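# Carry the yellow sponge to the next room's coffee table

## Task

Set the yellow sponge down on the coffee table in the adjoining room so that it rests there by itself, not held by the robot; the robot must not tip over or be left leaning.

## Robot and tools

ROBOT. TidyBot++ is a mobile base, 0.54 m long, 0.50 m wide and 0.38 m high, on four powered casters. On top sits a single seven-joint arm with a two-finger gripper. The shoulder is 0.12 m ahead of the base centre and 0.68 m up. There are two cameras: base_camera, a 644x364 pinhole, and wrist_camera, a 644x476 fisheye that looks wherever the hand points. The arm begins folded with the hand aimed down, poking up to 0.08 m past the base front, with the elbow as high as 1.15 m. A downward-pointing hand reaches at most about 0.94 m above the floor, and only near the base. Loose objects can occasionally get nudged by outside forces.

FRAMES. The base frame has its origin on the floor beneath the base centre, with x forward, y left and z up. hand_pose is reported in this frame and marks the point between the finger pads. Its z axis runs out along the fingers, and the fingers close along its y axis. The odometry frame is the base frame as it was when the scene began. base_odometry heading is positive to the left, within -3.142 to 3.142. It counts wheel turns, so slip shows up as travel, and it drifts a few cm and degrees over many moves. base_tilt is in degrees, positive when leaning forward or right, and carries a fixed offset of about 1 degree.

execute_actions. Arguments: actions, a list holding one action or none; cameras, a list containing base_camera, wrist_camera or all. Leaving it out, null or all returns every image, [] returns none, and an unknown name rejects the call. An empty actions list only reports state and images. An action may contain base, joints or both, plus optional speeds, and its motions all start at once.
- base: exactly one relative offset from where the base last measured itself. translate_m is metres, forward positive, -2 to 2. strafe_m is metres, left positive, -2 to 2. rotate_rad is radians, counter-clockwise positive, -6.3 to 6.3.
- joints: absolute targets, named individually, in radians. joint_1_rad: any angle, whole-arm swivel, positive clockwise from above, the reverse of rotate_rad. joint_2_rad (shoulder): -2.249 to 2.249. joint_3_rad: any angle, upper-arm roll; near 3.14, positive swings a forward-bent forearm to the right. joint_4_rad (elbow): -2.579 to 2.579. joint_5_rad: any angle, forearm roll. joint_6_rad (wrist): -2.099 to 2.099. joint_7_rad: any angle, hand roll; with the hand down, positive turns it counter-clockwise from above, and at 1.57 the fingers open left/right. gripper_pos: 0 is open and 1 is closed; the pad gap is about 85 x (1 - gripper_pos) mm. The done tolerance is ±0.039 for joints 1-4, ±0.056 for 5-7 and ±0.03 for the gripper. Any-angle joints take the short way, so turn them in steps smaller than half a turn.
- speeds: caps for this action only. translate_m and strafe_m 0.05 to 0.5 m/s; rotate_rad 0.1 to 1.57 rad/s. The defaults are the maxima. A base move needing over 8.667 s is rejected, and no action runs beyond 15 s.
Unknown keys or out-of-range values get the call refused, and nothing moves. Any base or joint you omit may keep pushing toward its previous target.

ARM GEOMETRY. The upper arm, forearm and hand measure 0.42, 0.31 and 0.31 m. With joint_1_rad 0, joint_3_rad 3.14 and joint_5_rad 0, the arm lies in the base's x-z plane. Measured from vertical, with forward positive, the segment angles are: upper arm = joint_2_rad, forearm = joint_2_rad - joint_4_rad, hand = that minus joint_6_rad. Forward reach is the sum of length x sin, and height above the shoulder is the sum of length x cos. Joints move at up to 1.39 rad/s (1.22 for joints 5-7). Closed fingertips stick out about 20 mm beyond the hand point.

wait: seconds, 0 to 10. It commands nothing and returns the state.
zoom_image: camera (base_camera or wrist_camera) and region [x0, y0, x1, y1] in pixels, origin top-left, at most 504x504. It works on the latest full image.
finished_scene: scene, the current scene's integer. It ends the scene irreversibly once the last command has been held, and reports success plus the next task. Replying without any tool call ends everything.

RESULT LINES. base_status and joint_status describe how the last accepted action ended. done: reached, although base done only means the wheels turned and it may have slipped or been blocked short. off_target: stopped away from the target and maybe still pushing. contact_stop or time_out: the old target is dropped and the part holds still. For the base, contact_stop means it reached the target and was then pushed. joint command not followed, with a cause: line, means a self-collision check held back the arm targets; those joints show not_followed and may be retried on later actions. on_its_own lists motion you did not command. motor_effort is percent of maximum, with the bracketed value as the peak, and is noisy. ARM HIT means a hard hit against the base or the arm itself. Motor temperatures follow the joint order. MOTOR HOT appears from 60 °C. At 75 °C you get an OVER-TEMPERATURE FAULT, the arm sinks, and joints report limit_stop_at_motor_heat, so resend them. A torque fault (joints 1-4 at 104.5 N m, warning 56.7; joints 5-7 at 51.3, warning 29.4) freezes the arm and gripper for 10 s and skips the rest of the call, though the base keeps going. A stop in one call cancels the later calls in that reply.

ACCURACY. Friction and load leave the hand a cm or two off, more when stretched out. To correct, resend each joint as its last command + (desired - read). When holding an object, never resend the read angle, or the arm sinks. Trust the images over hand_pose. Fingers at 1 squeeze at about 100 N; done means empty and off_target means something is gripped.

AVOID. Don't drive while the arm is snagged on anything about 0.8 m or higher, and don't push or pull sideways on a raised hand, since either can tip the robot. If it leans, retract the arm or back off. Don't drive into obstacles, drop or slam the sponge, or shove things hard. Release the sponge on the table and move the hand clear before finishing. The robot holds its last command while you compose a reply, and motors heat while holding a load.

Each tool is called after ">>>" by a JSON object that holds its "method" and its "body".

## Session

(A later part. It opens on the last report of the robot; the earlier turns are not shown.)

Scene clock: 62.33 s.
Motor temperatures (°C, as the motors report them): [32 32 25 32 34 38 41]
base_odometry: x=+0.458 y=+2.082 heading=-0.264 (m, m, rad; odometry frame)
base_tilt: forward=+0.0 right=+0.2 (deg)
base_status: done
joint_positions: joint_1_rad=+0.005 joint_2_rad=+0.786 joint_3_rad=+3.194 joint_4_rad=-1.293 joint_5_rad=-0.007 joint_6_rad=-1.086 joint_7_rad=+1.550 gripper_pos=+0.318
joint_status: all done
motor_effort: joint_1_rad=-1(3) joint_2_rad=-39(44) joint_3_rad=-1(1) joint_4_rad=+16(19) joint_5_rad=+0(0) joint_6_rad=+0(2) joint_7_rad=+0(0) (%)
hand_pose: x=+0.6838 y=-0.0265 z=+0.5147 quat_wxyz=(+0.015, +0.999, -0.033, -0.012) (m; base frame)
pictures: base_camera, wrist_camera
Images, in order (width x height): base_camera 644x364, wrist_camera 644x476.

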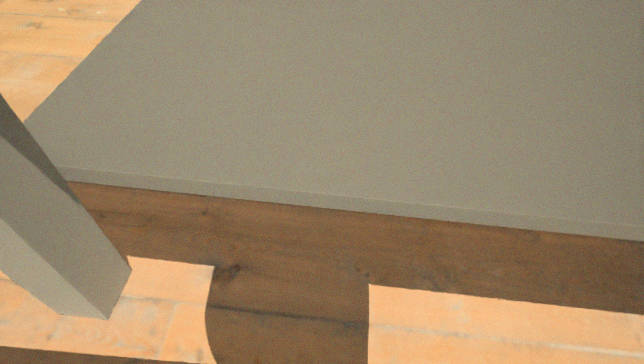

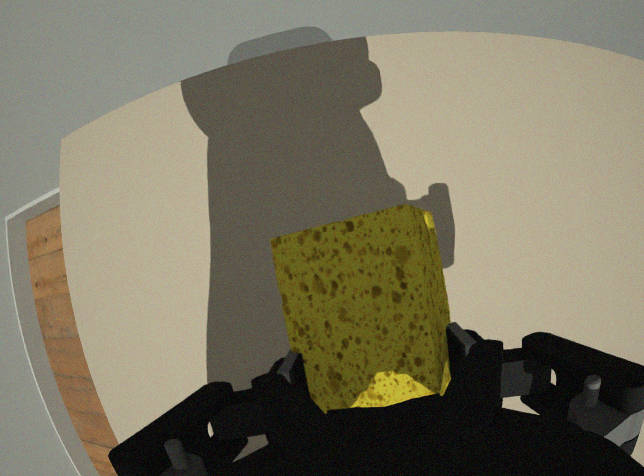

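>>> {"method": "execute_actions", "body": {"actions": [{"joints":{"joint_2_rad":0.86,"joint_6_rad":-0.98}}]}}

Scene clock: 63.93 s.
Motor temperatures (°C, as the motors report them): [32 32 25 32 34 38 41]
base_odometry: x=+0.458 y=+2.082 heading=-0.264 (m, m, rad; odometry frame)
base_tilt: forward=+0.0 right=+0.2 (deg)
base_status: not commanded
joint_positions: joint_1_rad=+0.005 joint_2_rad=+0.836 joint_3_rad=+3.194 joint_4_rad=-1.285 joint_5_rad=-0.007 joint_6_rad=-1.003 joint_7_rad=+1.550 gripper_pos=+0.318
joint_status: all done
motor_effort: joint_1_rad=-1(0) joint_2_rad=-36(41) joint_3_rad=+0(0) joint_4_rad=+14(16) joint_5_rad=-1(0) joint_6_rad=+1(5) joint_7_rad=+0(0) (%)
hand_pose: x=+0.7048 y=-0.0277 z=+0.4881 quat_wxyz=(+0.017, +0.999, -0.032, +0.009) (m; base frame)
pictures: base_camera, wrist_camera
Images, in order (width x height): base_camera 644x364, wrist_camera 644x476.

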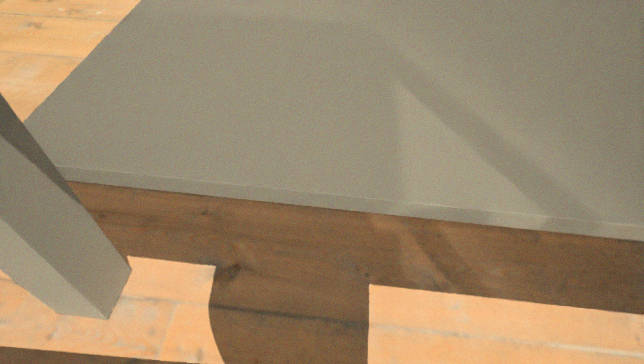

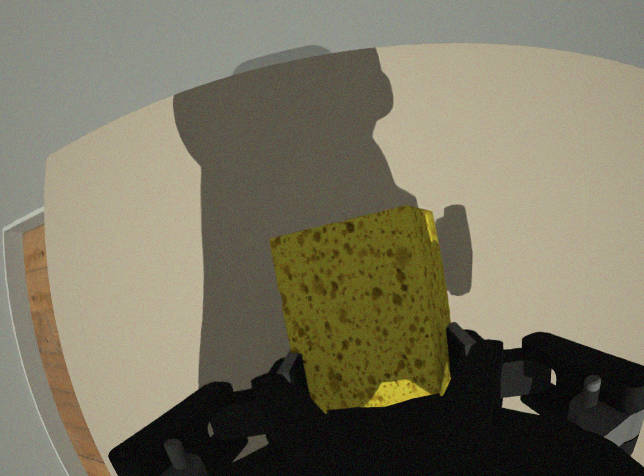

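Contact.

>>> {"method": "execute_actions", "body": {"actions": [{"joints":{"gripper_pos":0,"joint_2_rad":0.83}}], "cameras": []}}

>>> {"method": "execute_actions", "body": {"actions": [{"joints":{"joint_2_rad":0.55}}], "cameras": ["wrist_camera"]}}

>>> {"method": "finished_scene", "body": {"scene": 1}}

Scene clock: 65.20 s.
Motor temperatures (°C, as the motors report them): [32 32 25 32 34 38 41]
base_odometry: x=+0.458 y=+2.082 heading=-0.264 (m, m, rad; odometry frame)
base_tilt: forward=+0.0 right=+0.2 (deg)
base_status: not commanded
joint_positions: joint_1_rad=+0.005 joint_2_rad=+0.835 joint_3_rad=+3.194 joint_4_rad=-1.284 joint_5_rad=-0.007 joint_6_rad=-1.002 joint_7_rad=+1.550 gripper_pos=+0.000
joint_status: all done
motor_effort: joint_1_rad=+0(1) joint_2_rad=-40(41) joint_3_rad=+0(0) joint_4_rad=+16(16) joint_5_rad=-1(0) joint_6_rad=+1(2) joint_7_rad=+0(0) (%)
hand_pose: x=+0.7054 y=-0.0277 z=+0.4892 quat_wxyz=(+0.017, +0.999, -0.032, +0.010) (m; base frame)
pictures: none
No camera images: the call's "cameras" was empty. Leave "cameras" out to get every camera's image.

Scene clock: 66.53 s.
Motor temperatures (°C, as the motors report them): [32 32 25 32 34 38 41]
base_odometry: x=+0.458 y=+2.082 heading=-0.264 (m, m, rad; odometry frame)
base_tilt: forward=+0.0 right=+0.2 (deg)
base_status: not commanded
joint_positions: joint_1_rad=+0.005 joint_2_rad=+0.548 joint_3_rad=+3.194 joint_4_rad=-1.283 joint_5_rad=-0.007 joint_6_rad=-1.002 joint_7_rad=+1.550 gripper_pos=+0.000
joint_status: all done
motor_effort: joint_1_rad=-1(1) joint_2_rad=-36(44) joint_3_rad=-1(0) joint_4_rad=+19(20) joint_5_rad=+0(0) joint_6_rad=+3(4) joint_7_rad=+0(0) (%)
hand_pose: x=+0.7364 y=-0.0279 z=+0.6633 quat_wxyz=(+0.013, +0.987, -0.034, +0.154) (m; base frame)
pictures: wrist_camera
Images, in order (width x height): wrist_camera 644x476.

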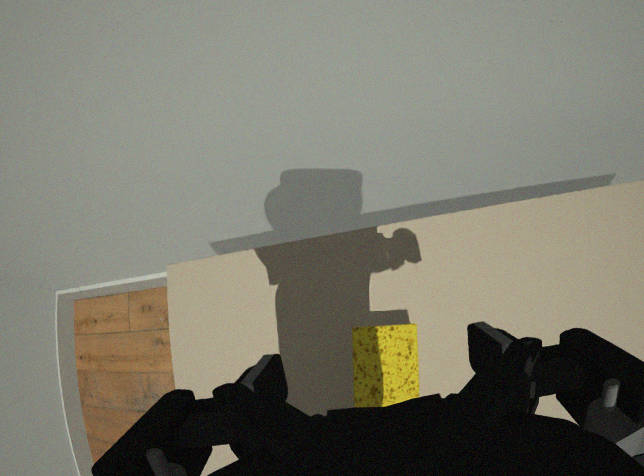

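The scene is finished: the task was done.


## Next scene

The same job, from a new start.

>>> {"method": "execute_actions", "body": {"actions": [{"joints":{"joint_4_rad":-1.3,"joint_6_rad":-1.1,"joint_2_rad":-0.4}}]}}

Scene clock: 2.53 s.
Motor temperatures (°C, as the motors report them): [32 32 25 31 34 38 41]
base_odometry: x=+0.000 y=+0.000 heading=+0.000 (m, m, rad; odometry frame)
base_tilt: forward=+0.0 right=+0.3 (deg)
base_status: not commanded
joint_positions: joint_1_rad=+0.042 joint_2_rad=-0.380 joint_3_rad=+3.106 joint_4_rad=-1.309 joint_5_rad=+0.016 joint_6_rad=-1.077 joint_7_rad=+1.556 gripper_pos=+0.000
joint_status: all done
motor_effort: joint_1_rad=-1(0) joint_2_rad=-4(7) joint_3_rad=+0(0) joint_4_rad=+19(22) joint_5_rad=+0(0) joint_6_rad=+8(9) joint_7_rad=+0(0) (%)
hand_pose: x=+0.4967 y=-0.0005 z=+1.1296 quat_wxyz=(+0.012, +0.843, -0.007, +0.538) (m; base frame)
pictures: base_camera, wrist_camera
Images, in order (width x height): base_camera 644x364, wrist_camera 644x476.

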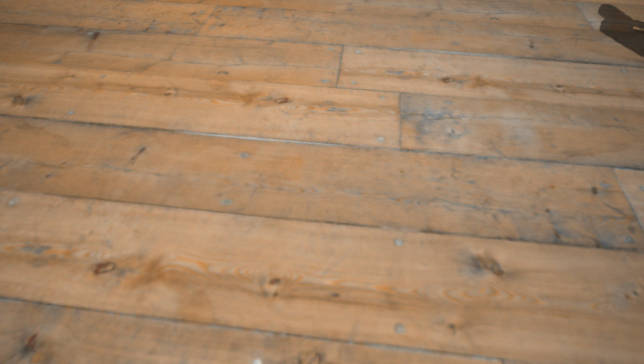

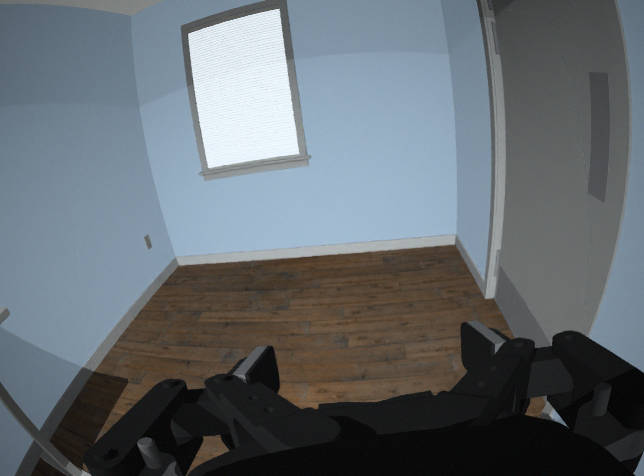

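>>> {"method": "execute_actions", "body": {"actions": [{"base":{"rotate_rad":1.47},"joints":{"joint_4_rad":-1.1,"joint_6_rad":-1.4}}]}}

Scene clock: 4.90 s.
Motor temperatures (°C, as the motors report them): [32 32 25 31 34 38 41]
base_odometry: x=+0.000 y=+0.000 heading=+1.469 (m, m, rad; odometry frame)
base_tilt: forward=+0.0 right=+0.2 (deg)
base_status: done
joint_positions: joint_1_rad=+0.042 joint_2_rad=-0.382 joint_3_rad=+3.106 joint_4_rad=-1.111 joint_5_rad=+0.016 joint_6_rad=-1.378 joint_7_rad=+1.556 gripper_pos=+0.000
joint_status: all done
motor_effort: joint_1_rad=-1(1) joint_2_rad=-2(5) joint_3_rad=+0(2) joint_4_rad=+16(20) joint_5_rad=+0(1) joint_6_rad=+8(9) joint_7_rad=+0(0) (%)
hand_pose: x=+0.4387 y=-0.0002 z=+1.1474 quat_wxyz=(+0.012, +0.869, -0.009, +0.494) (m; base frame)
pictures: base_camera, wrist_camera
Images, in order (width x height): base_camera 644x364, wrist_camera 644x476.

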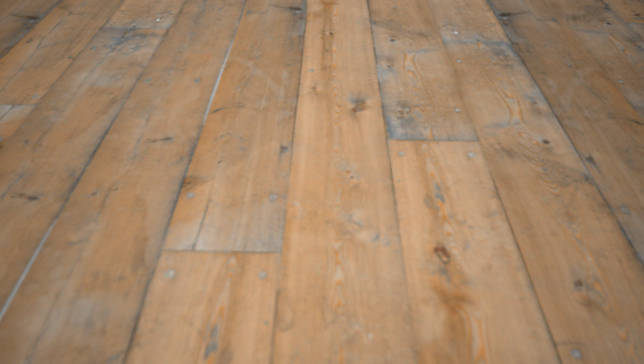

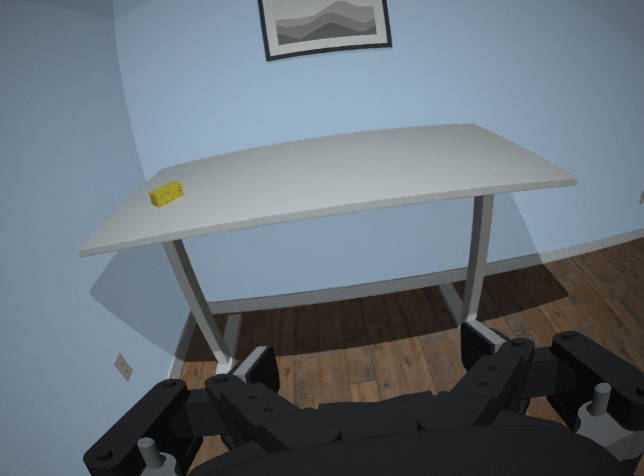

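>>> {"method": "execute_actions", "body": {"actions": [{"base":{"strafe_m":0.33},"joints":{"joint_2_rad":0.1,"joint_4_rad":-0.55,"joint_6_rad":-1.95,"joint_1_rad":-0.6}}], "cameras": []}}

>>> {"method": "execute_actions", "body": {"actions": [{"base":{"translate_m":0.55}}]}}

Scene clock: 7.03 s.
Motor temperatures (°C, as the motors report them): [32 32 25 31 34 38 41]
base_odometry: x=-0.329 y=+0.033 heading=+1.470 (m, m, rad; odometry frame)
base_tilt: forward=+0.0 right=+0.2 (deg)
base_status: done
joint_positions: joint_1_rad=-0.584 joint_2_rad=+0.096 joint_3_rad=+3.105 joint_4_rad=-0.564 joint_5_rad=+0.016 joint_6_rad=-1.927 joint_7_rad=+1.556 gripper_pos=+0.000
joint_status: all done
motor_effort: joint_1_rad=+0(1) joint_2_rad=-16(19) joint_3_rad=-1(2) joint_4_rad=+14(17) joint_5_rad=+0(1) joint_6_rad=+6(9) joint_7_rad=+0(0) (%)
hand_pose: x=+0.4444 y=+0.2264 z=+1.0844 quat_wxyz=(-0.081, +0.920, +0.282, +0.262) (m; base frame)
pictures: none
No camera images: the call's "cameras" was empty. Leave "cameras" out to get every camera's image.

Scene clock: 9.50 s.
Motor temperatures (°C, as the motors report them): [32 32 25 31 34 38 41]
base_odometry: x=-0.274 y=+0.580 heading=+1.471 (m, m, rad; odometry frame)
base_tilt: forward=+0.0 right=+0.2 (deg)
base_status: done
joint_positions: joint_1_rad=-0.584 joint_2_rad=+0.099 joint_3_rad=+3.105 joint_4_rad=-0.561 joint_5_rad=+0.016 joint_6_rad=-1.930 joint_7_rad=+1.556 gripper_pos=+0.000
joint_status: not commanded
motor_effort: joint_1_rad=-1(0) joint_2_rad=-17(19) joint_3_rad=-1(1) joint_4_rad=+14(14) joint_5_rad=+0(0) joint_6_rad=+6(6) joint_7_rad=+0(0) (%)
hand_pose: x=+0.4450 y=+0.2268 z=+1.0839 quat_wxyz=(-0.080, +0.920, +0.282, +0.260) (m; base frame)
pictures: base_camera, wrist_camera
Images, in order (width x height): base_camera 644x364, wrist_camera 644x476.

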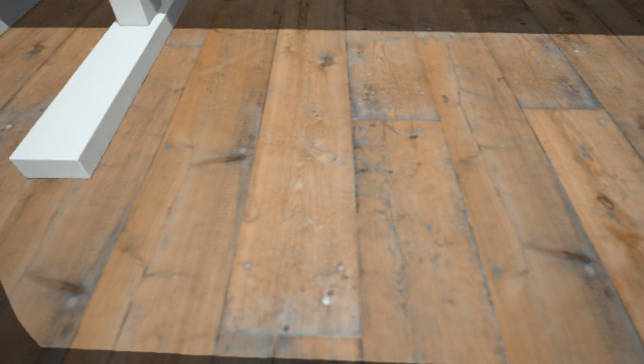

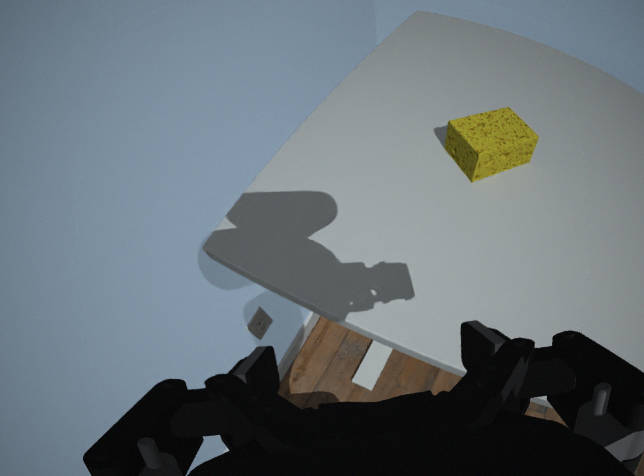

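>>> {"method": "execute_actions", "body": {"actions": [{"base":{"translate_m":0.2},"joints":{"joint_2_rad":0.33,"joint_4_rad":-0.4,"joint_6_rad":-1.95,"joint_1_rad":-0.42,"joint_7_rad":0.25},"speeds":{"translate_m":0.2}}]}}

Scene clock: 11.60 s.
Motor temperatures (°C, as the motors report them): [32 32 25 31 34 38 41]
base_odometry: x=-0.254 y=+0.779 heading=+1.471 (m, m, rad; odometry frame)
base_tilt: forward=+0.0 right=+0.2 (deg)
base_status: done
joint_positions: joint_1_rad=-0.435 joint_2_rad=+0.331 joint_3_rad=+3.105 joint_4_rad=-0.411 joint_5_rad=+0.016 joint_6_rad=-1.930 joint_7_rad=+0.261 gripper_pos=+0.000
joint_status: all done
motor_effort: joint_1_rad=-1(2) joint_2_rad=-25(29) joint_3_rad=-1(1) joint_4_rad=+14(16) joint_5_rad=-1(0) joint_6_rad=+5(6) joint_7_rad=+1(0) (%)
hand_pose: x=+0.5592 y=+0.2145 z=+1.0339 quat_wxyz=(-0.180, +0.885, -0.402, +0.147) (m; base frame)
pictures: base_camera, wrist_camera
Images, in order (width x height): base_camera 644x364, wrist_camera 644x476.

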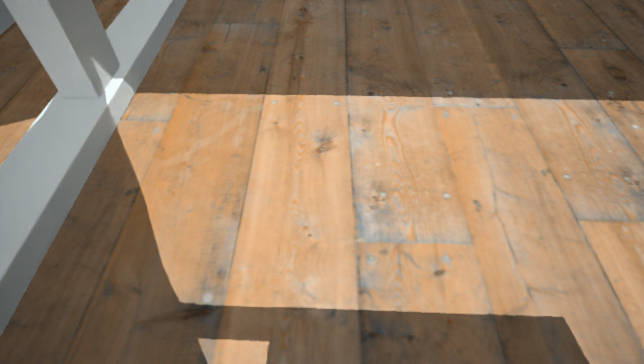

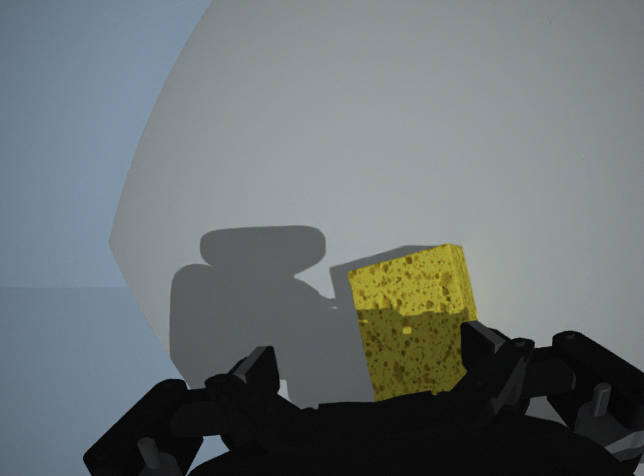

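>>> {"method": "execute_actions", "body": {"actions": [{"joints":{"joint_2_rad":0.27,"joint_4_rad":-0.53,"joint_6_rad":-2.07}}], "cameras": ["wrist_camera"]}}

Scene clock: 12.77 s.
Motor temperatures (°C, as the motors report them): [32 32 25 31 34 38 41]
base_odometry: x=-0.254 y=+0.779 heading=+1.471 (m, m, rad; odometry frame)
base_tilt: forward=+0.0 right=+0.2 (deg)
base_status: not commanded
joint_positions: joint_1_rad=-0.435 joint_2_rad=+0.292 joint_3_rad=+3.105 joint_4_rad=-0.520 joint_5_rad=+0.016 joint_6_rad=-2.051 joint_7_rad=+0.261 gripper_pos=+0.000
joint_status: all done
motor_effort: joint_1_rad=+0(1) joint_2_rad=-23(25) joint_3_rad=+0(1) joint_4_rad=+14(15) joint_5_rad=+0(0) joint_6_rad=+4(4) joint_7_rad=+0(0) (%)
hand_pose: x=+0.5093 y=+0.1906 z=+1.0021 quat_wxyz=(-0.107, +0.902, -0.409, +0.089) (m; base frame)
pictures: wrist_camera
Images, in order (width x height): wrist_camera 644x476.

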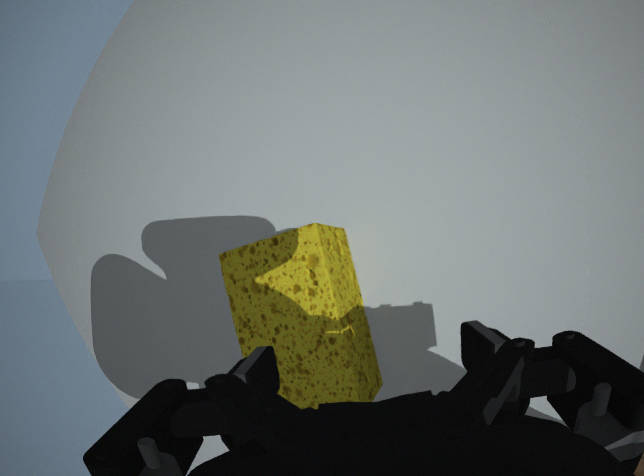

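>>> {"method": "execute_actions", "body": {"actions": [{"joints":{"joint_6_rad":-1.92}}], "cameras": ["wrist_camera"]}}

>>> {"method": "execute_actions", "body": {"actions": [{"joints":{"joint_4_rad":-0.65,"joint_6_rad":-1.85}}], "cameras": ["wrist_camera"]}}

Scene clock: 13.57 s.
Motor temperatures (°C, as the motors report them): [32 32 25 31 34 38 41]
base_odometry: x=-0.254 y=+0.779 heading=+1.471 (m, m, rad; odometry frame)
base_tilt: forward=+0.0 right=+0.2 (deg)
base_status: not commanded
joint_positions: joint_1_rad=-0.435 joint_2_rad=+0.290 joint_3_rad=+3.105 joint_4_rad=-0.520 joint_5_rad=+0.016 joint_6_rad=-1.929 joint_7_rad=+0.261 gripper_pos=+0.000
joint_status: all done
motor_effort: joint_1_rad=+0(0) joint_2_rad=-23(25) joint_3_rad=-1(1) joint_4_rad=+15(15) joint_5_rad=-1(0) joint_6_rad=+4(4) joint_7_rad=+0(0) (%)
hand_pose: x=+0.5409 y=+0.2062 z=+1.0154 quat_wxyz=(-0.154, +0.892, -0.405, +0.127) (m; base frame)
pictures: wrist_camera
Images, in order (width x height): wrist_camera 644x476.

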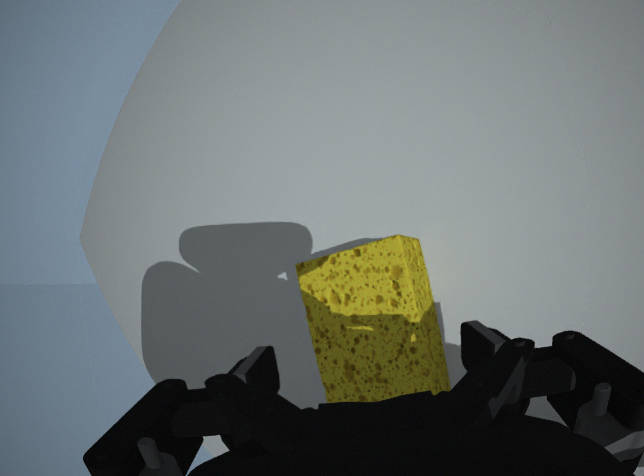

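Scene clock: 14.53 s.
Motor temperatures (°C, as the motors report them): [32 32 25 31 34 38 41]
base_odometry: x=-0.254 y=+0.779 heading=+1.471 (m, m, rad; odometry frame)
base_tilt: forward=+0.0 right=+0.2 (deg)
base_status: not commanded
joint_positions: joint_1_rad=-0.435 joint_2_rad=+0.287 joint_3_rad=+3.105 joint_4_rad=-0.641 joint_5_rad=+0.016 joint_6_rad=-1.872 joint_7_rad=+0.261 gripper_pos=+0.000
joint_status: all done
motor_effort: joint_1_rad=-1(0) joint_2_rad=-24(26) joint_3_rad=-1(1) joint_4_rad=+16(17) joint_5_rad=-1(0) joint_6_rad=+3(4) joint_7_rad=+0(0) (%)
hand_pose: x=+0.5451 y=+0.2087 z=+0.9808 quat_wxyz=(-0.131, +0.898, -0.406, +0.109) (m; base frame)
pictures: wrist_camera
Images, in order (width x height): wrist_camera 644x476.

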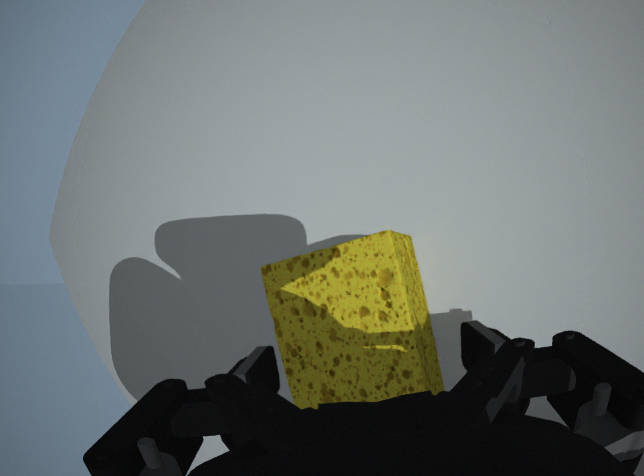

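>>> {"method": "execute_actions", "body": {"actions": [{"joints":{"joint_4_rad":-0.73,"joint_6_rad":-1.77}}], "cameras": ["wrist_camera"]}}

>>> {"method": "execute_actions", "body": {"actions": [{"joints":{"gripper_pos":1}}], "cameras": []}}

>>> {"method": "execute_actions", "body": {"actions": [{"joints":{"joint_2_rad":-0.3,"joint_4_rad":-0.65}}], "cameras": ["wrist_camera"]}}

>>> {"method": "execute_actions", "body": {"actions": [{"base":{"translate_m":-0.6},"joints":{"joint_7_rad":1.57,"joint_1_rad":0,"joint_2_rad":-1.1}}], "cameras": []}}

>>> {"method": "execute_actions", "body": {"actions": [{"base":{"rotate_rad":-3.15},"joints":{"joint_4_rad":-2.4,"joint_6_rad":-1.25}}], "cameras": []}}

>>> {"method": "execute_actions", "body": {"actions": [{"base":{"strafe_m":1.3}}]}}

Scene clock: 16.17 s.
Motor temperatures (°C, as the motors report them): [32 32 25 31 34 38 41]
base_odometry: x=-0.254 y=+0.779 heading=+1.471 (m, m, rad; odometry frame)
base_tilt: forward=+0.1 right=+0.2 (deg)
base_status: not commanded
joint_positions: joint_1_rad=-0.435 joint_2_rad=+0.275 joint_3_rad=+3.105 joint_4_rad=-0.715 joint_5_rad=+0.016 joint_6_rad=-1.789 joint_7_rad=+0.261 gripper_pos=+0.000
joint_status: all done
motor_effort: joint_1_rad=+0(2) joint_2_rad=-23(25) joint_3_rad=-1(1) joint_4_rad=+15(16) joint_5_rad=+0(1) joint_6_rad=+4(4) joint_7_rad=+0(0) (%)
hand_pose: x=+0.5561 y=+0.2145 z=+0.9684 quat_wxyz=(-0.138, +0.896, -0.405, +0.116) (m; base frame)
pictures: wrist_camera
Images, in order (width x height): wrist_camera 644x476.

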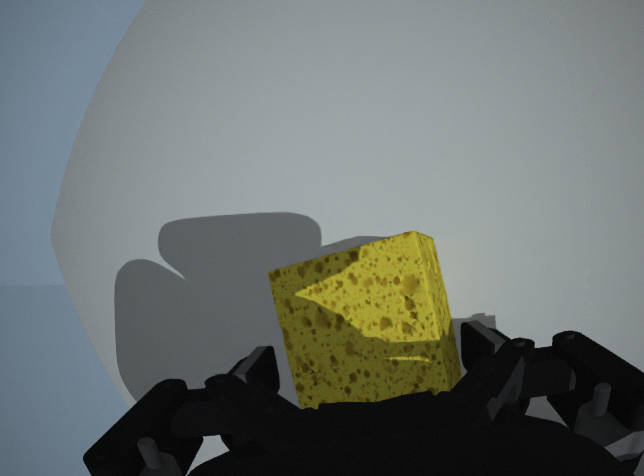

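Scene clock: 17.27 s.
Motor temperatures (°C, as the motors report them): [32 32 25 31 34 38 41]
base_odometry: x=-0.254 y=+0.779 heading=+1.471 (m, m, rad; odometry frame)
base_tilt: forward=+0.0 right=+0.2 (deg)
base_status: not commanded
joint_positions: joint_1_rad=-0.435 joint_2_rad=+0.261 joint_3_rad=+3.105 joint_4_rad=-0.719 joint_5_rad=+0.016 joint_6_rad=-1.784 joint_7_rad=+0.261 gripper_pos=+0.353
joint_status: gripper_pos off_target (ended at +0.353, target +1.000)
motor_effort: joint_1_rad=-1(0) joint_2_rad=-22(25) joint_3_rad=-1(1) joint_4_rad=+15(16) joint_5_rad=+0(0) joint_6_rad=+3(4) joint_7_rad=+0(1) (%)
hand_pose: x=+0.5537 y=+0.2134 z=+0.9742 quat_wxyz=(-0.144, +0.895, -0.404, +0.121) (m; base frame)
pictures: none
No camera images: the call's "cameras" was empty. Leave "cameras" out to get every camera's image.

Scene clock: 19.07 s.
Motor temperatures (°C, as the motors report them): [32 32 25 31 34 38 41]
base_odometry: x=-0.254 y=+0.779 heading=+1.471 (m, m, rad; odometry frame)
base_tilt: forward=+0.0 right=+0.2 (deg)
base_status: not commanded
joint_positions: joint_1_rad=-0.435 joint_2_rad=-0.303 joint_3_rad=+3.105 joint_4_rad=-0.656 joint_5_rad=+0.016 joint_6_rad=-1.784 joint_7_rad=+0.261 gripper_pos=+0.353
joint_status: all done
motor_effort: joint_1_rad=-1(1) joint_2_rad=+0(27) joint_3_rad=+0(1) joint_4_rad=+11(18) joint_5_rad=+0(0) joint_6_rad=+9(8) joint_7_rad=+0(0) (%)
hand_pose: x=+0.3371 y=+0.1129 z=+1.2114 quat_wxyz=(-0.367, +0.799, -0.360, +0.312) (m; base frame)
pictures: wrist_camera
Images, in order (width x height): wrist_camera 644x476.

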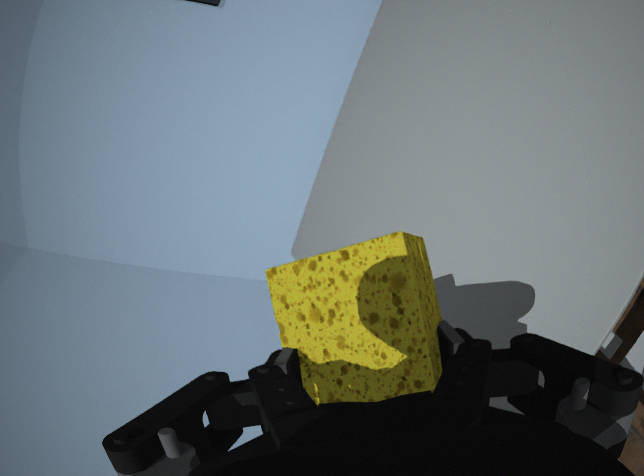

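Scene clock: 21.77 s.
Motor temperatures (°C, as the motors report them): [32 32 25 31 34 38 41]
base_odometry: x=-0.314 y=+0.182 heading=+1.471 (m, m, rad; odometry frame)
base_tilt: forward=+0.0 right=+0.2 (deg)
base_status: done
joint_positions: joint_1_rad=-0.019 joint_2_rad=-1.113 joint_3_rad=+3.106 joint_4_rad=-0.649 joint_5_rad=+0.016 joint_6_rad=-1.784 joint_7_rad=+1.547 gripper_pos=+0.353
joint_status: all done
motor_effort: joint_1_rad=-1(1) joint_2_rad=+33(38) joint_3_rad=+1(1) joint_4_rad=-2(13) joint_5_rad=+0(0) joint_6_rad=+9(10) joint_7_rad=+0(1) (%)
hand_pose: x=-0.0981 y=+0.0063 z=+1.2258 quat_wxyz=(-0.010, +0.613, +0.009, +0.790) (m; base frame)
pictures: none
No camera images: the call's "cameras" was empty. Leave "cameras" out to get every camera's image.

Scene clock: 25.07 s.
Motor temperatures (°C, as the motors report them): [32 33 25 31 34 38 41]
base_odometry: x=-0.314 y=+0.182 heading=-1.679 (m, m, rad; odometry frame)
base_tilt: forward=+0.0 right=+0.2 (deg)
base_status: done
joint_positions: joint_1_rad=-0.014 joint_2_rad=-1.113 joint_3_rad=+3.106 joint_4_rad=-2.392 joint_5_rad=+0.016 joint_6_rad=-1.274 joint_7_rad=+1.547 gripper_pos=+0.353
joint_status: all done
motor_effort: joint_1_rad=+0(3) joint_2_rad=+13(34) joint_3_rad=+1(3) joint_4_rad=+20(21) joint_5_rad=+0(1) joint_6_rad=+6(10) joint_7_rad=+0(0) (%)
hand_pose: x=+0.2154 y=-0.0001 z=+0.6992 quat_wxyz=(+0.016, +0.957, +0.007, +0.290) (m; base frame)
pictures: none
No camera images: the call's "cameras" was empty. Leave "cameras" out to get every camera's image.

Scene clock: 29.03 s.
Motor temperatures (°C, as the motors report them): [32 33 25 31 34 38 41]
base_odometry: x=+0.978 y=+0.039 heading=-1.679 (m, m, rad; odometry frame)
base_tilt: forward=+0.0 right=+0.2 (deg)
base_status: done
joint_positions: joint_1_rad=-0.014 joint_2_rad=-1.113 joint_3_rad=+3.106 joint_4_rad=-2.392 joint_5_rad=+0.016 joint_6_rad=-1.274 joint_7_rad=+1.547 gripper_pos=+0.353
joint_status: not commanded
motor_effort: joint_1_rad=-1(2) joint_2_rad=+13(13) joint_3_rad=+1(1) joint_4_rad=+20(20) joint_5_rad=+0(1) joint_6_rad=+6(5) joint_7_rad=+0(0) (%)
hand_pose: x=+0.2155 y=-0.0001 z=+0.6992 quat_wxyz=(+0.016, +0.957, +0.007, +0.291) (m; base frame)
pictures: base_camera, wrist_camera
Images, in order (width x height): base_camera 644x364, wrist_camera 644x476.

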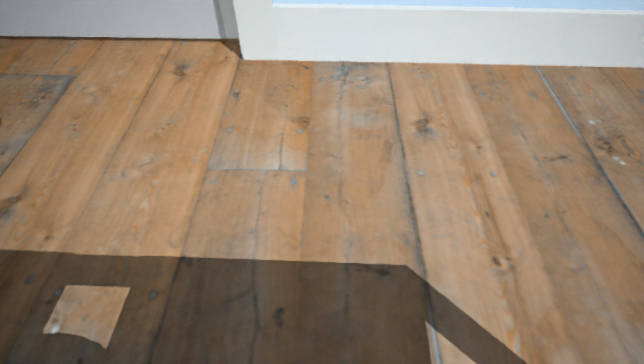

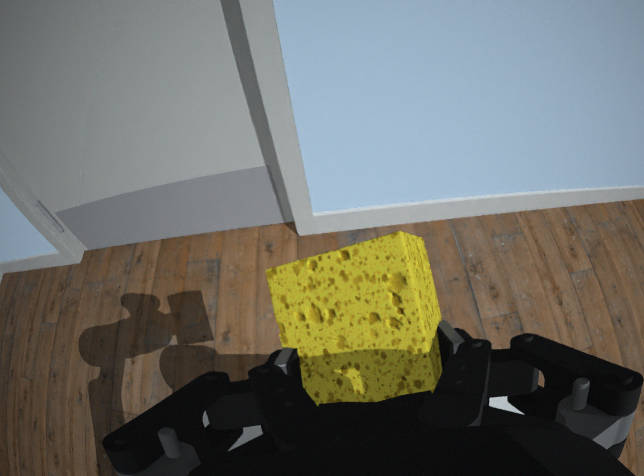

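>>> {"method": "execute_actions", "body": {"actions": [{"base":{"strafe_m":0.52}}], "cameras": []}}

>>> {"method": "execute_actions", "body": {"actions": [{"base":{"translate_m":0.5}}]}}

>>> {"method": "execute_actions", "body": {"actions": [{"base":{"translate_m":1.2},"speeds":{"translate_m":0.17}}]}}

>>> {"method": "execute_actions", "body": {"actions": [{"base":{"translate_m":0.45},"joints":{"joint_1_rad":1.3,"joint_6_rad":-1.0}}]}}

Scene clock: 31.63 s.
Motor temperatures (°C, as the motors report them): [32 33 25 32 34 38 41]
base_odometry: x=+1.495 y=-0.018 heading=-1.680 (m, m, rad; odometry frame)
base_tilt: forward=+0.0 right=+0.2 (deg)
base_status: done
joint_positions: joint_1_rad=-0.012 joint_2_rad=-1.113 joint_3_rad=+3.106 joint_4_rad=-2.392 joint_5_rad=+0.016 joint_6_rad=-1.273 joint_7_rad=+1.547 gripper_pos=+0.353
joint_status: not commanded
motor_effort: joint_1_rad=-1(2) joint_2_rad=+13(14) joint_3_rad=+1(1) joint_4_rad=+20(20) joint_5_rad=+0(1) joint_6_rad=+6(6) joint_7_rad=+0(0) (%)
hand_pose: x=+0.2155 y=-0.0003 z=+0.6993 quat_wxyz=(+0.016, +0.957, +0.006, +0.291) (m; base frame)
pictures: none
No camera images: the call's "cameras" was empty. Leave "cameras" out to get every camera's image.

Scene clock: 34.00 s.
Motor temperatures (°C, as the motors report them): [32 33 25 32 34 38 41]
base_odometry: x=+1.441 y=-0.515 heading=-1.680 (m, m, rad; odometry frame)
base_tilt: forward=+0.0 right=+0.2 (deg)
base_status: done
joint_positions: joint_1_rad=-0.012 joint_2_rad=-1.111 joint_3_rad=+3.106 joint_4_rad=-2.392 joint_5_rad=+0.016 joint_6_rad=-1.269 joint_7_rad=+1.547 gripper_pos=+0.353
joint_status: not commanded
motor_effort: joint_1_rad=-1(1) joint_2_rad=+13(14) joint_3_rad=+1(1) joint_4_rad=+20(20) joint_5_rad=+0(0) joint_6_rad=+6(6) joint_7_rad=+0(0) (%)
hand_pose: x=+0.2166 y=-0.0002 z=+0.6998 quat_wxyz=(+0.016, +0.956, +0.006, +0.292) (m; base frame)
pictures: base_camera, wrist_camera
Images, in order (width x height): base_camera 644x364, wrist_camera 644x476.

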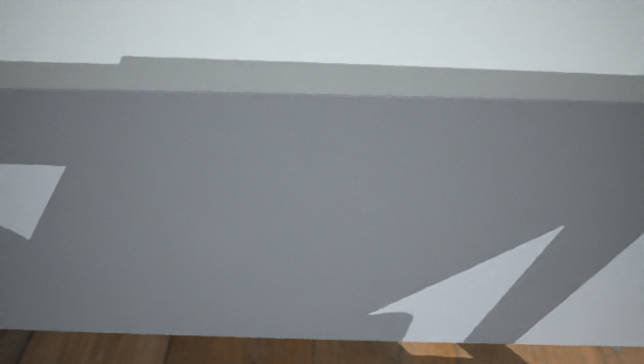

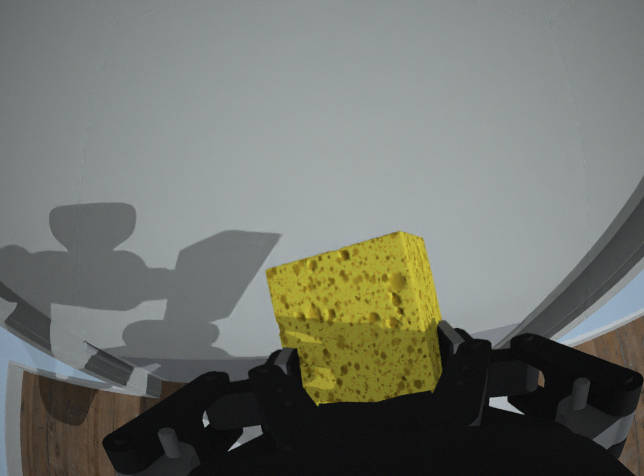

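Scene clock: 41.73 s.
Motor temperatures (°C, as the motors report them): [32 33 25 32 34 38 41]
base_odometry: x=+1.310 y=-1.708 heading=-1.680 (m, m, rad; odometry frame)
base_tilt: forward=+0.0 right=+0.3 (deg)
base_status: done
joint_positions: joint_1_rad=-0.011 joint_2_rad=-1.107 joint_3_rad=+3.106 joint_4_rad=-2.393 joint_5_rad=+0.016 joint_6_rad=-1.270 joint_7_rad=+1.547 gripper_pos=+0.353
joint_status: not commanded
motor_effort: joint_1_rad=-1(3) joint_2_rad=+13(16) joint_3_rad=+0(2) joint_4_rad=+20(23) joint_5_rad=+0(1) joint_6_rad=+6(16) joint_7_rad=+0(0) (%)
hand_pose: x=+0.2164 y=-0.0003 z=+0.6987 quat_wxyz=(+0.016, +0.957, +0.006, +0.289) (m; base frame)
pictures: base_camera, wrist_camera
Images, in order (width x height): base_camera 644x364, wrist_camera 644x476.

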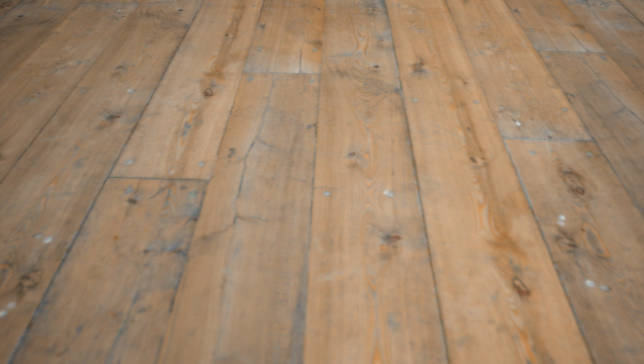

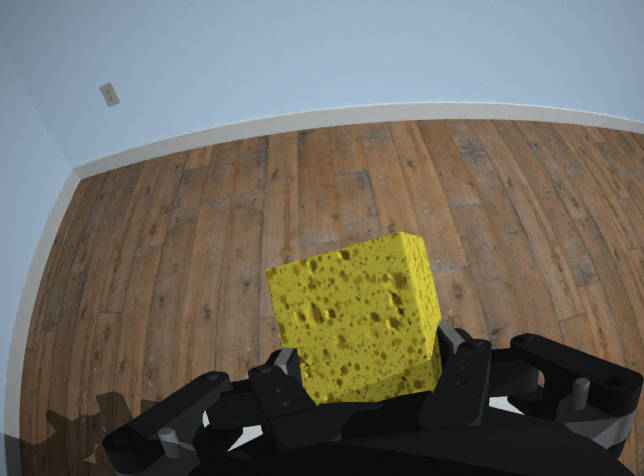

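Scene clock: 44.30 s.
Motor temperatures (°C, as the motors report them): [32 33 25 32 34 38 41]
base_odometry: x=+1.261 y=-2.156 heading=-1.680 (m, m, rad; odometry frame)
base_tilt: forward=+0.0 right=+0.2 (deg)
base_status: done
joint_positions: joint_1_rad=+1.279 joint_2_rad=-1.104 joint_3_rad=+3.105 joint_4_rad=-2.393 joint_5_rad=+0.016 joint_6_rad=-1.023 joint_7_rad=+1.547 gripper_pos=+0.354
joint_status: all done
motor_effort: joint_1_rad=-1(23) joint_2_rad=+12(16) joint_3_rad=+1(5) joint_4_rad=+21(21) joint_5_rad=-1(3) joint_6_rad=+7(8) joint_7_rad=+0(0) (%)
hand_pose: x=+0.1654 y=-0.1484 z=+0.7479 quat_wxyz=(+0.253, +0.737, -0.543, +0.314) (m; base frame)
pictures: base_camera, wrist_camera
Images, in order (width x height): base_camera 644x364, wrist_camera 644x476.

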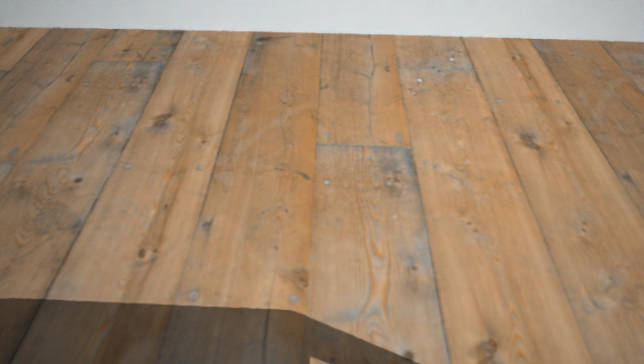

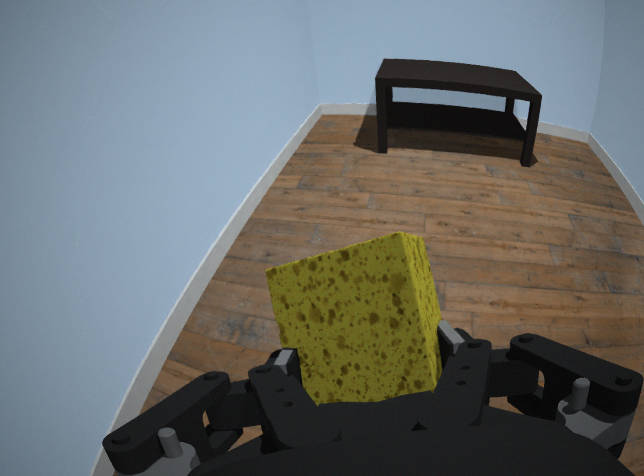

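>>> {"method": "execute_actions", "body": {"actions": [{"base":{"rotate_rad":-1.62},"joints":{"joint_1_rad":0,"joint_2_rad":0.58,"joint_4_rad":-1.3,"joint_6_rad":-1.27}}], "cameras": []}}

>>> {"method": "execute_actions", "body": {"actions": [{"base":{"translate_m":1.2}}]}}

Scene clock: 47.27 s.
Motor temperatures (°C, as the motors report them): [32 33 25 32 34 38 41]
base_odometry: x=+1.261 y=-2.156 heading=+2.984 (m, m, rad; odometry frame)
base_tilt: forward=+0.0 right=+0.2 (deg)
base_status: done
joint_positions: joint_1_rad=+0.013 joint_2_rad=+0.569 joint_3_rad=+3.105 joint_4_rad=-1.315 joint_5_rad=+0.016 joint_6_rad=-1.247 joint_7_rad=+1.547 gripper_pos=+0.354
joint_status: all done
motor_effort: joint_1_rad=-1(2) joint_2_rad=-34(35) joint_3_rad=-1(2) joint_4_rad=+17(22) joint_5_rad=+0(0) joint_6_rad=+1(8) joint_7_rad=+0(0) (%)
hand_pose: x=+0.6477 y=+0.0073 z=+0.6284 quat_wxyz=(-0.002, +1.000, +0.000, +0.005) (m; base frame)
pictures: none
No camera images: the call's "cameras" was empty. Leave "cameras" out to get every camera's image.

Scene clock: 51.03 s.
Motor temperatures (°C, as the motors report them): [32 33 25 32 34 38 41]
base_odometry: x=+0.076 y=-1.966 heading=+2.984 (m, m, rad; odometry frame)
base_tilt: forward=+0.0 right=+0.2 (deg)
base_status: done
joint_positions: joint_1_rad=+0.013 joint_2_rad=+0.570 joint_3_rad=+3.105 joint_4_rad=-1.309 joint_5_rad=+0.016 joint_6_rad=-1.253 joint_7_rad=+1.547 gripper_pos=+0.354
joint_status: not commanded
motor_effort: joint_1_rad=-1(1) joint_2_rad=-34(37) joint_3_rad=-1(2) joint_4_rad=+17(18) joint_5_rad=+0(1) joint_6_rad=+1(2) joint_7_rad=+0(0) (%)
hand_pose: x=+0.6482 y=+0.0073 z=+0.6298 quat_wxyz=(-0.002, +1.000, +0.000, +0.005) (m; base frame)
pictures: base_camera, wrist_camera
Images, in order (width x height): base_camera 644x364, wrist_camera 644x476.

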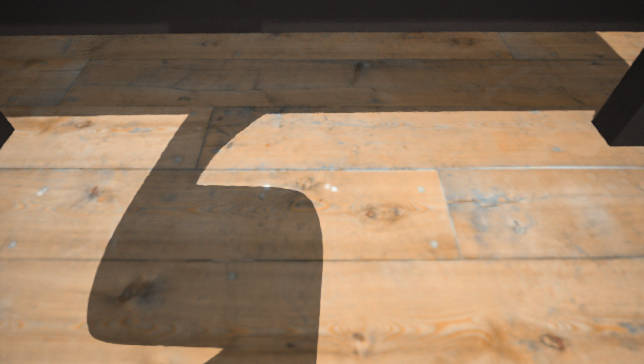

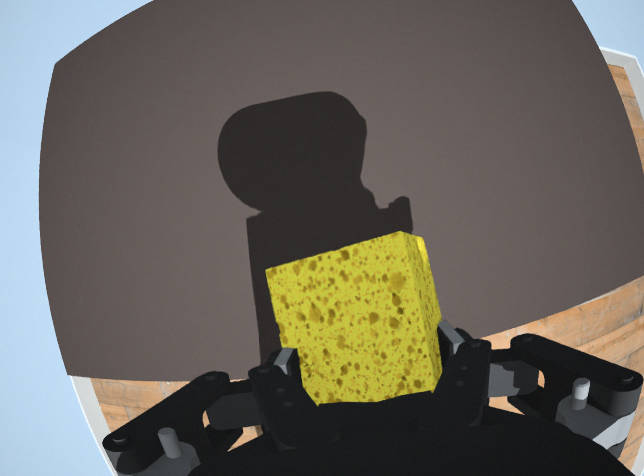

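>>> {"method": "execute_actions", "body": {"actions": [{"base":{"translate_m":0.18},"joints":{"joint_2_rad":0.7,"joint_6_rad":-1.12,"joint_4_rad":-1.28}}], "cameras": []}}

>>> {"method": "execute_actions", "body": {"actions": [{"joints":{"joint_2_rad":0.83,"joint_6_rad":-1.0}}], "cameras": ["wrist_camera"]}}

Scene clock: 52.73 s.
Motor temperatures (°C, as the motors report them): [32 33 25 32 34 38 41]
base_odometry: x=-0.101 y=-1.937 heading=+2.983 (m, m, rad; odometry frame)
base_tilt: forward=+0.0 right=+0.2 (deg)
base_status: done
joint_positions: joint_1_rad=+0.013 joint_2_rad=+0.699 joint_3_rad=+3.105 joint_4_rad=-1.291 joint_5_rad=+0.016 joint_6_rad=-1.136 joint_7_rad=+1.547 gripper_pos=+0.354
joint_status: all done
motor_effort: joint_1_rad=+0(1) joint_2_rad=-37(41) joint_3_rad=-1(2) joint_4_rad=+16(18) joint_5_rad=-1(1) joint_6_rad=+1(3) joint_7_rad=+0(0) (%)
hand_pose: x=+0.6816 y=+0.0083 z=+0.5651 quat_wxyz=(-0.005, +1.000, -0.001, +0.008) (m; base frame)
pictures: none
No camera images: the call's "cameras" was empty. Leave "cameras" out to get every camera's image.

Scene clock: 53.80 s.
Motor temperatures (°C, as the motors report them): [32 33 25 32 34 38 41]
base_odometry: x=-0.101 y=-1.937 heading=+2.983 (m, m, rad; odometry frame)
base_tilt: forward=+0.0 right=+0.2 (deg)
base_status: not commanded
joint_positions: joint_1_rad=+0.013 joint_2_rad=+0.829 joint_3_rad=+3.105 joint_4_rad=-1.289 joint_5_rad=+0.016 joint_6_rad=-1.020 joint_7_rad=+1.547 gripper_pos=+0.354
joint_status: all done
motor_effort: joint_1_rad=-1(1) joint_2_rad=-39(43) joint_3_rad=-1(1) joint_4_rad=+15(17) joint_5_rad=-1(0) joint_6_rad=+1(1) joint_7_rad=+0(0) (%)
hand_pose: x=+0.6986 y=+0.0093 z=+0.4921 quat_wxyz=(-0.007, +1.000, -0.002, +0.002) (m; base frame)
pictures: wrist_camera
Images, in order (width x height): wrist_camera 644x476.

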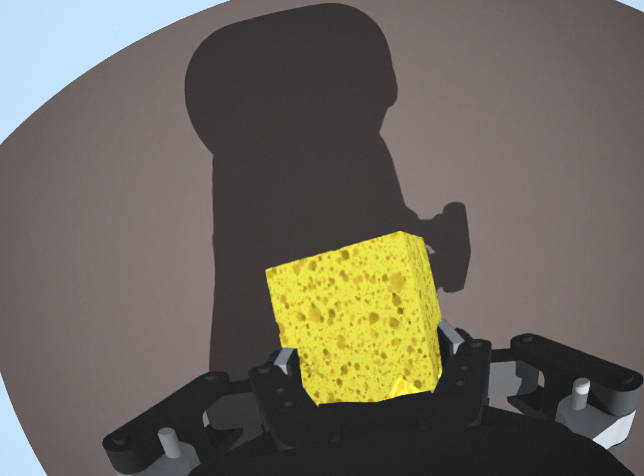

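>>> {"method": "execute_actions", "body": {"actions": [{"joints":{"gripper_pos":0}}], "cameras": []}}

>>> {"method": "execute_actions", "body": {"actions": [{"joints":{"joint_2_rad":0.55}}], "cameras": ["wrist_camera"]}}

>>> {"method": "finished_scene", "body": {"scene": 2}}

Scene clock: 55.03 s.
Motor temperatures (°C, as the motors report them): [32 33 25 32 34 38 41]
base_odometry: x=-0.101 y=-1.937 heading=+2.983 (m, m, rad; odometry frame)
base_tilt: forward=+0.0 right=+0.3 (deg)
base_status: not commanded
joint_positions: joint_1_rad=+0.013 joint_2_rad=+0.829 joint_3_rad=+3.105 joint_4_rad=-1.289 joint_5_rad=+0.016 joint_6_rad=-1.020 joint_7_rad=+1.547 gripper_pos=+0.000
joint_status: all done
motor_effort: joint_1_rad=-1(1) joint_2_rad=-40(40) joint_3_rad=-1(1) joint_4_rad=+15(15) joint_5_rad=+0(1) joint_6_rad=+0(1) joint_7_rad=+0(0) (%)
hand_pose: x=+0.6986 y=+0.0093 z=+0.4921 quat_wxyz=(-0.007, +1.000, -0.002, +0.002) (m; base frame)
pictures: none
No camera images: the call's "cameras" was empty. Leave "cameras" out to get every camera's image.

Scene clock: 56.37 s.
Motor temperatures (°C, as the motors report them): [32 33 25 32 34 38 41]
base_odometry: x=-0.101 y=-1.937 heading=+2.983 (m, m, rad; odometry frame)
base_tilt: forward=+0.0 right=+0.2 (deg)
base_status: not commanded
joint_positions: joint_1_rad=+0.013 joint_2_rad=+0.547 joint_3_rad=+3.105 joint_4_rad=-1.283 joint_5_rad=+0.016 joint_6_rad=-1.020 joint_7_rad=+1.547 gripper_pos=+0.000
joint_status: all done
motor_effort: joint_1_rad=-1(1) joint_2_rad=-35(42) joint_3_rad=-1(2) joint_4_rad=+19(19) joint_5_rad=+0(1) joint_6_rad=+3(3) joint_7_rad=+0(0) (%)
hand_pose: x=+0.7307 y=+0.0089 z=+0.6625 quat_wxyz=(-0.005, +0.989, -0.001, +0.145) (m; base frame)
pictures: wrist_camera
Images, in order (width x height): wrist_camera 644x476.

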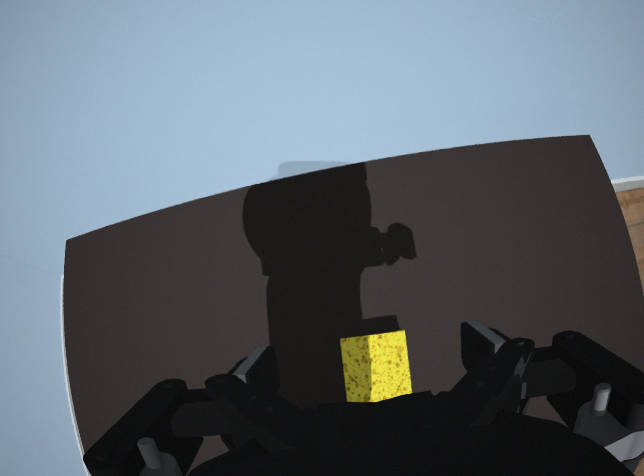

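The scene is finished: the task was done.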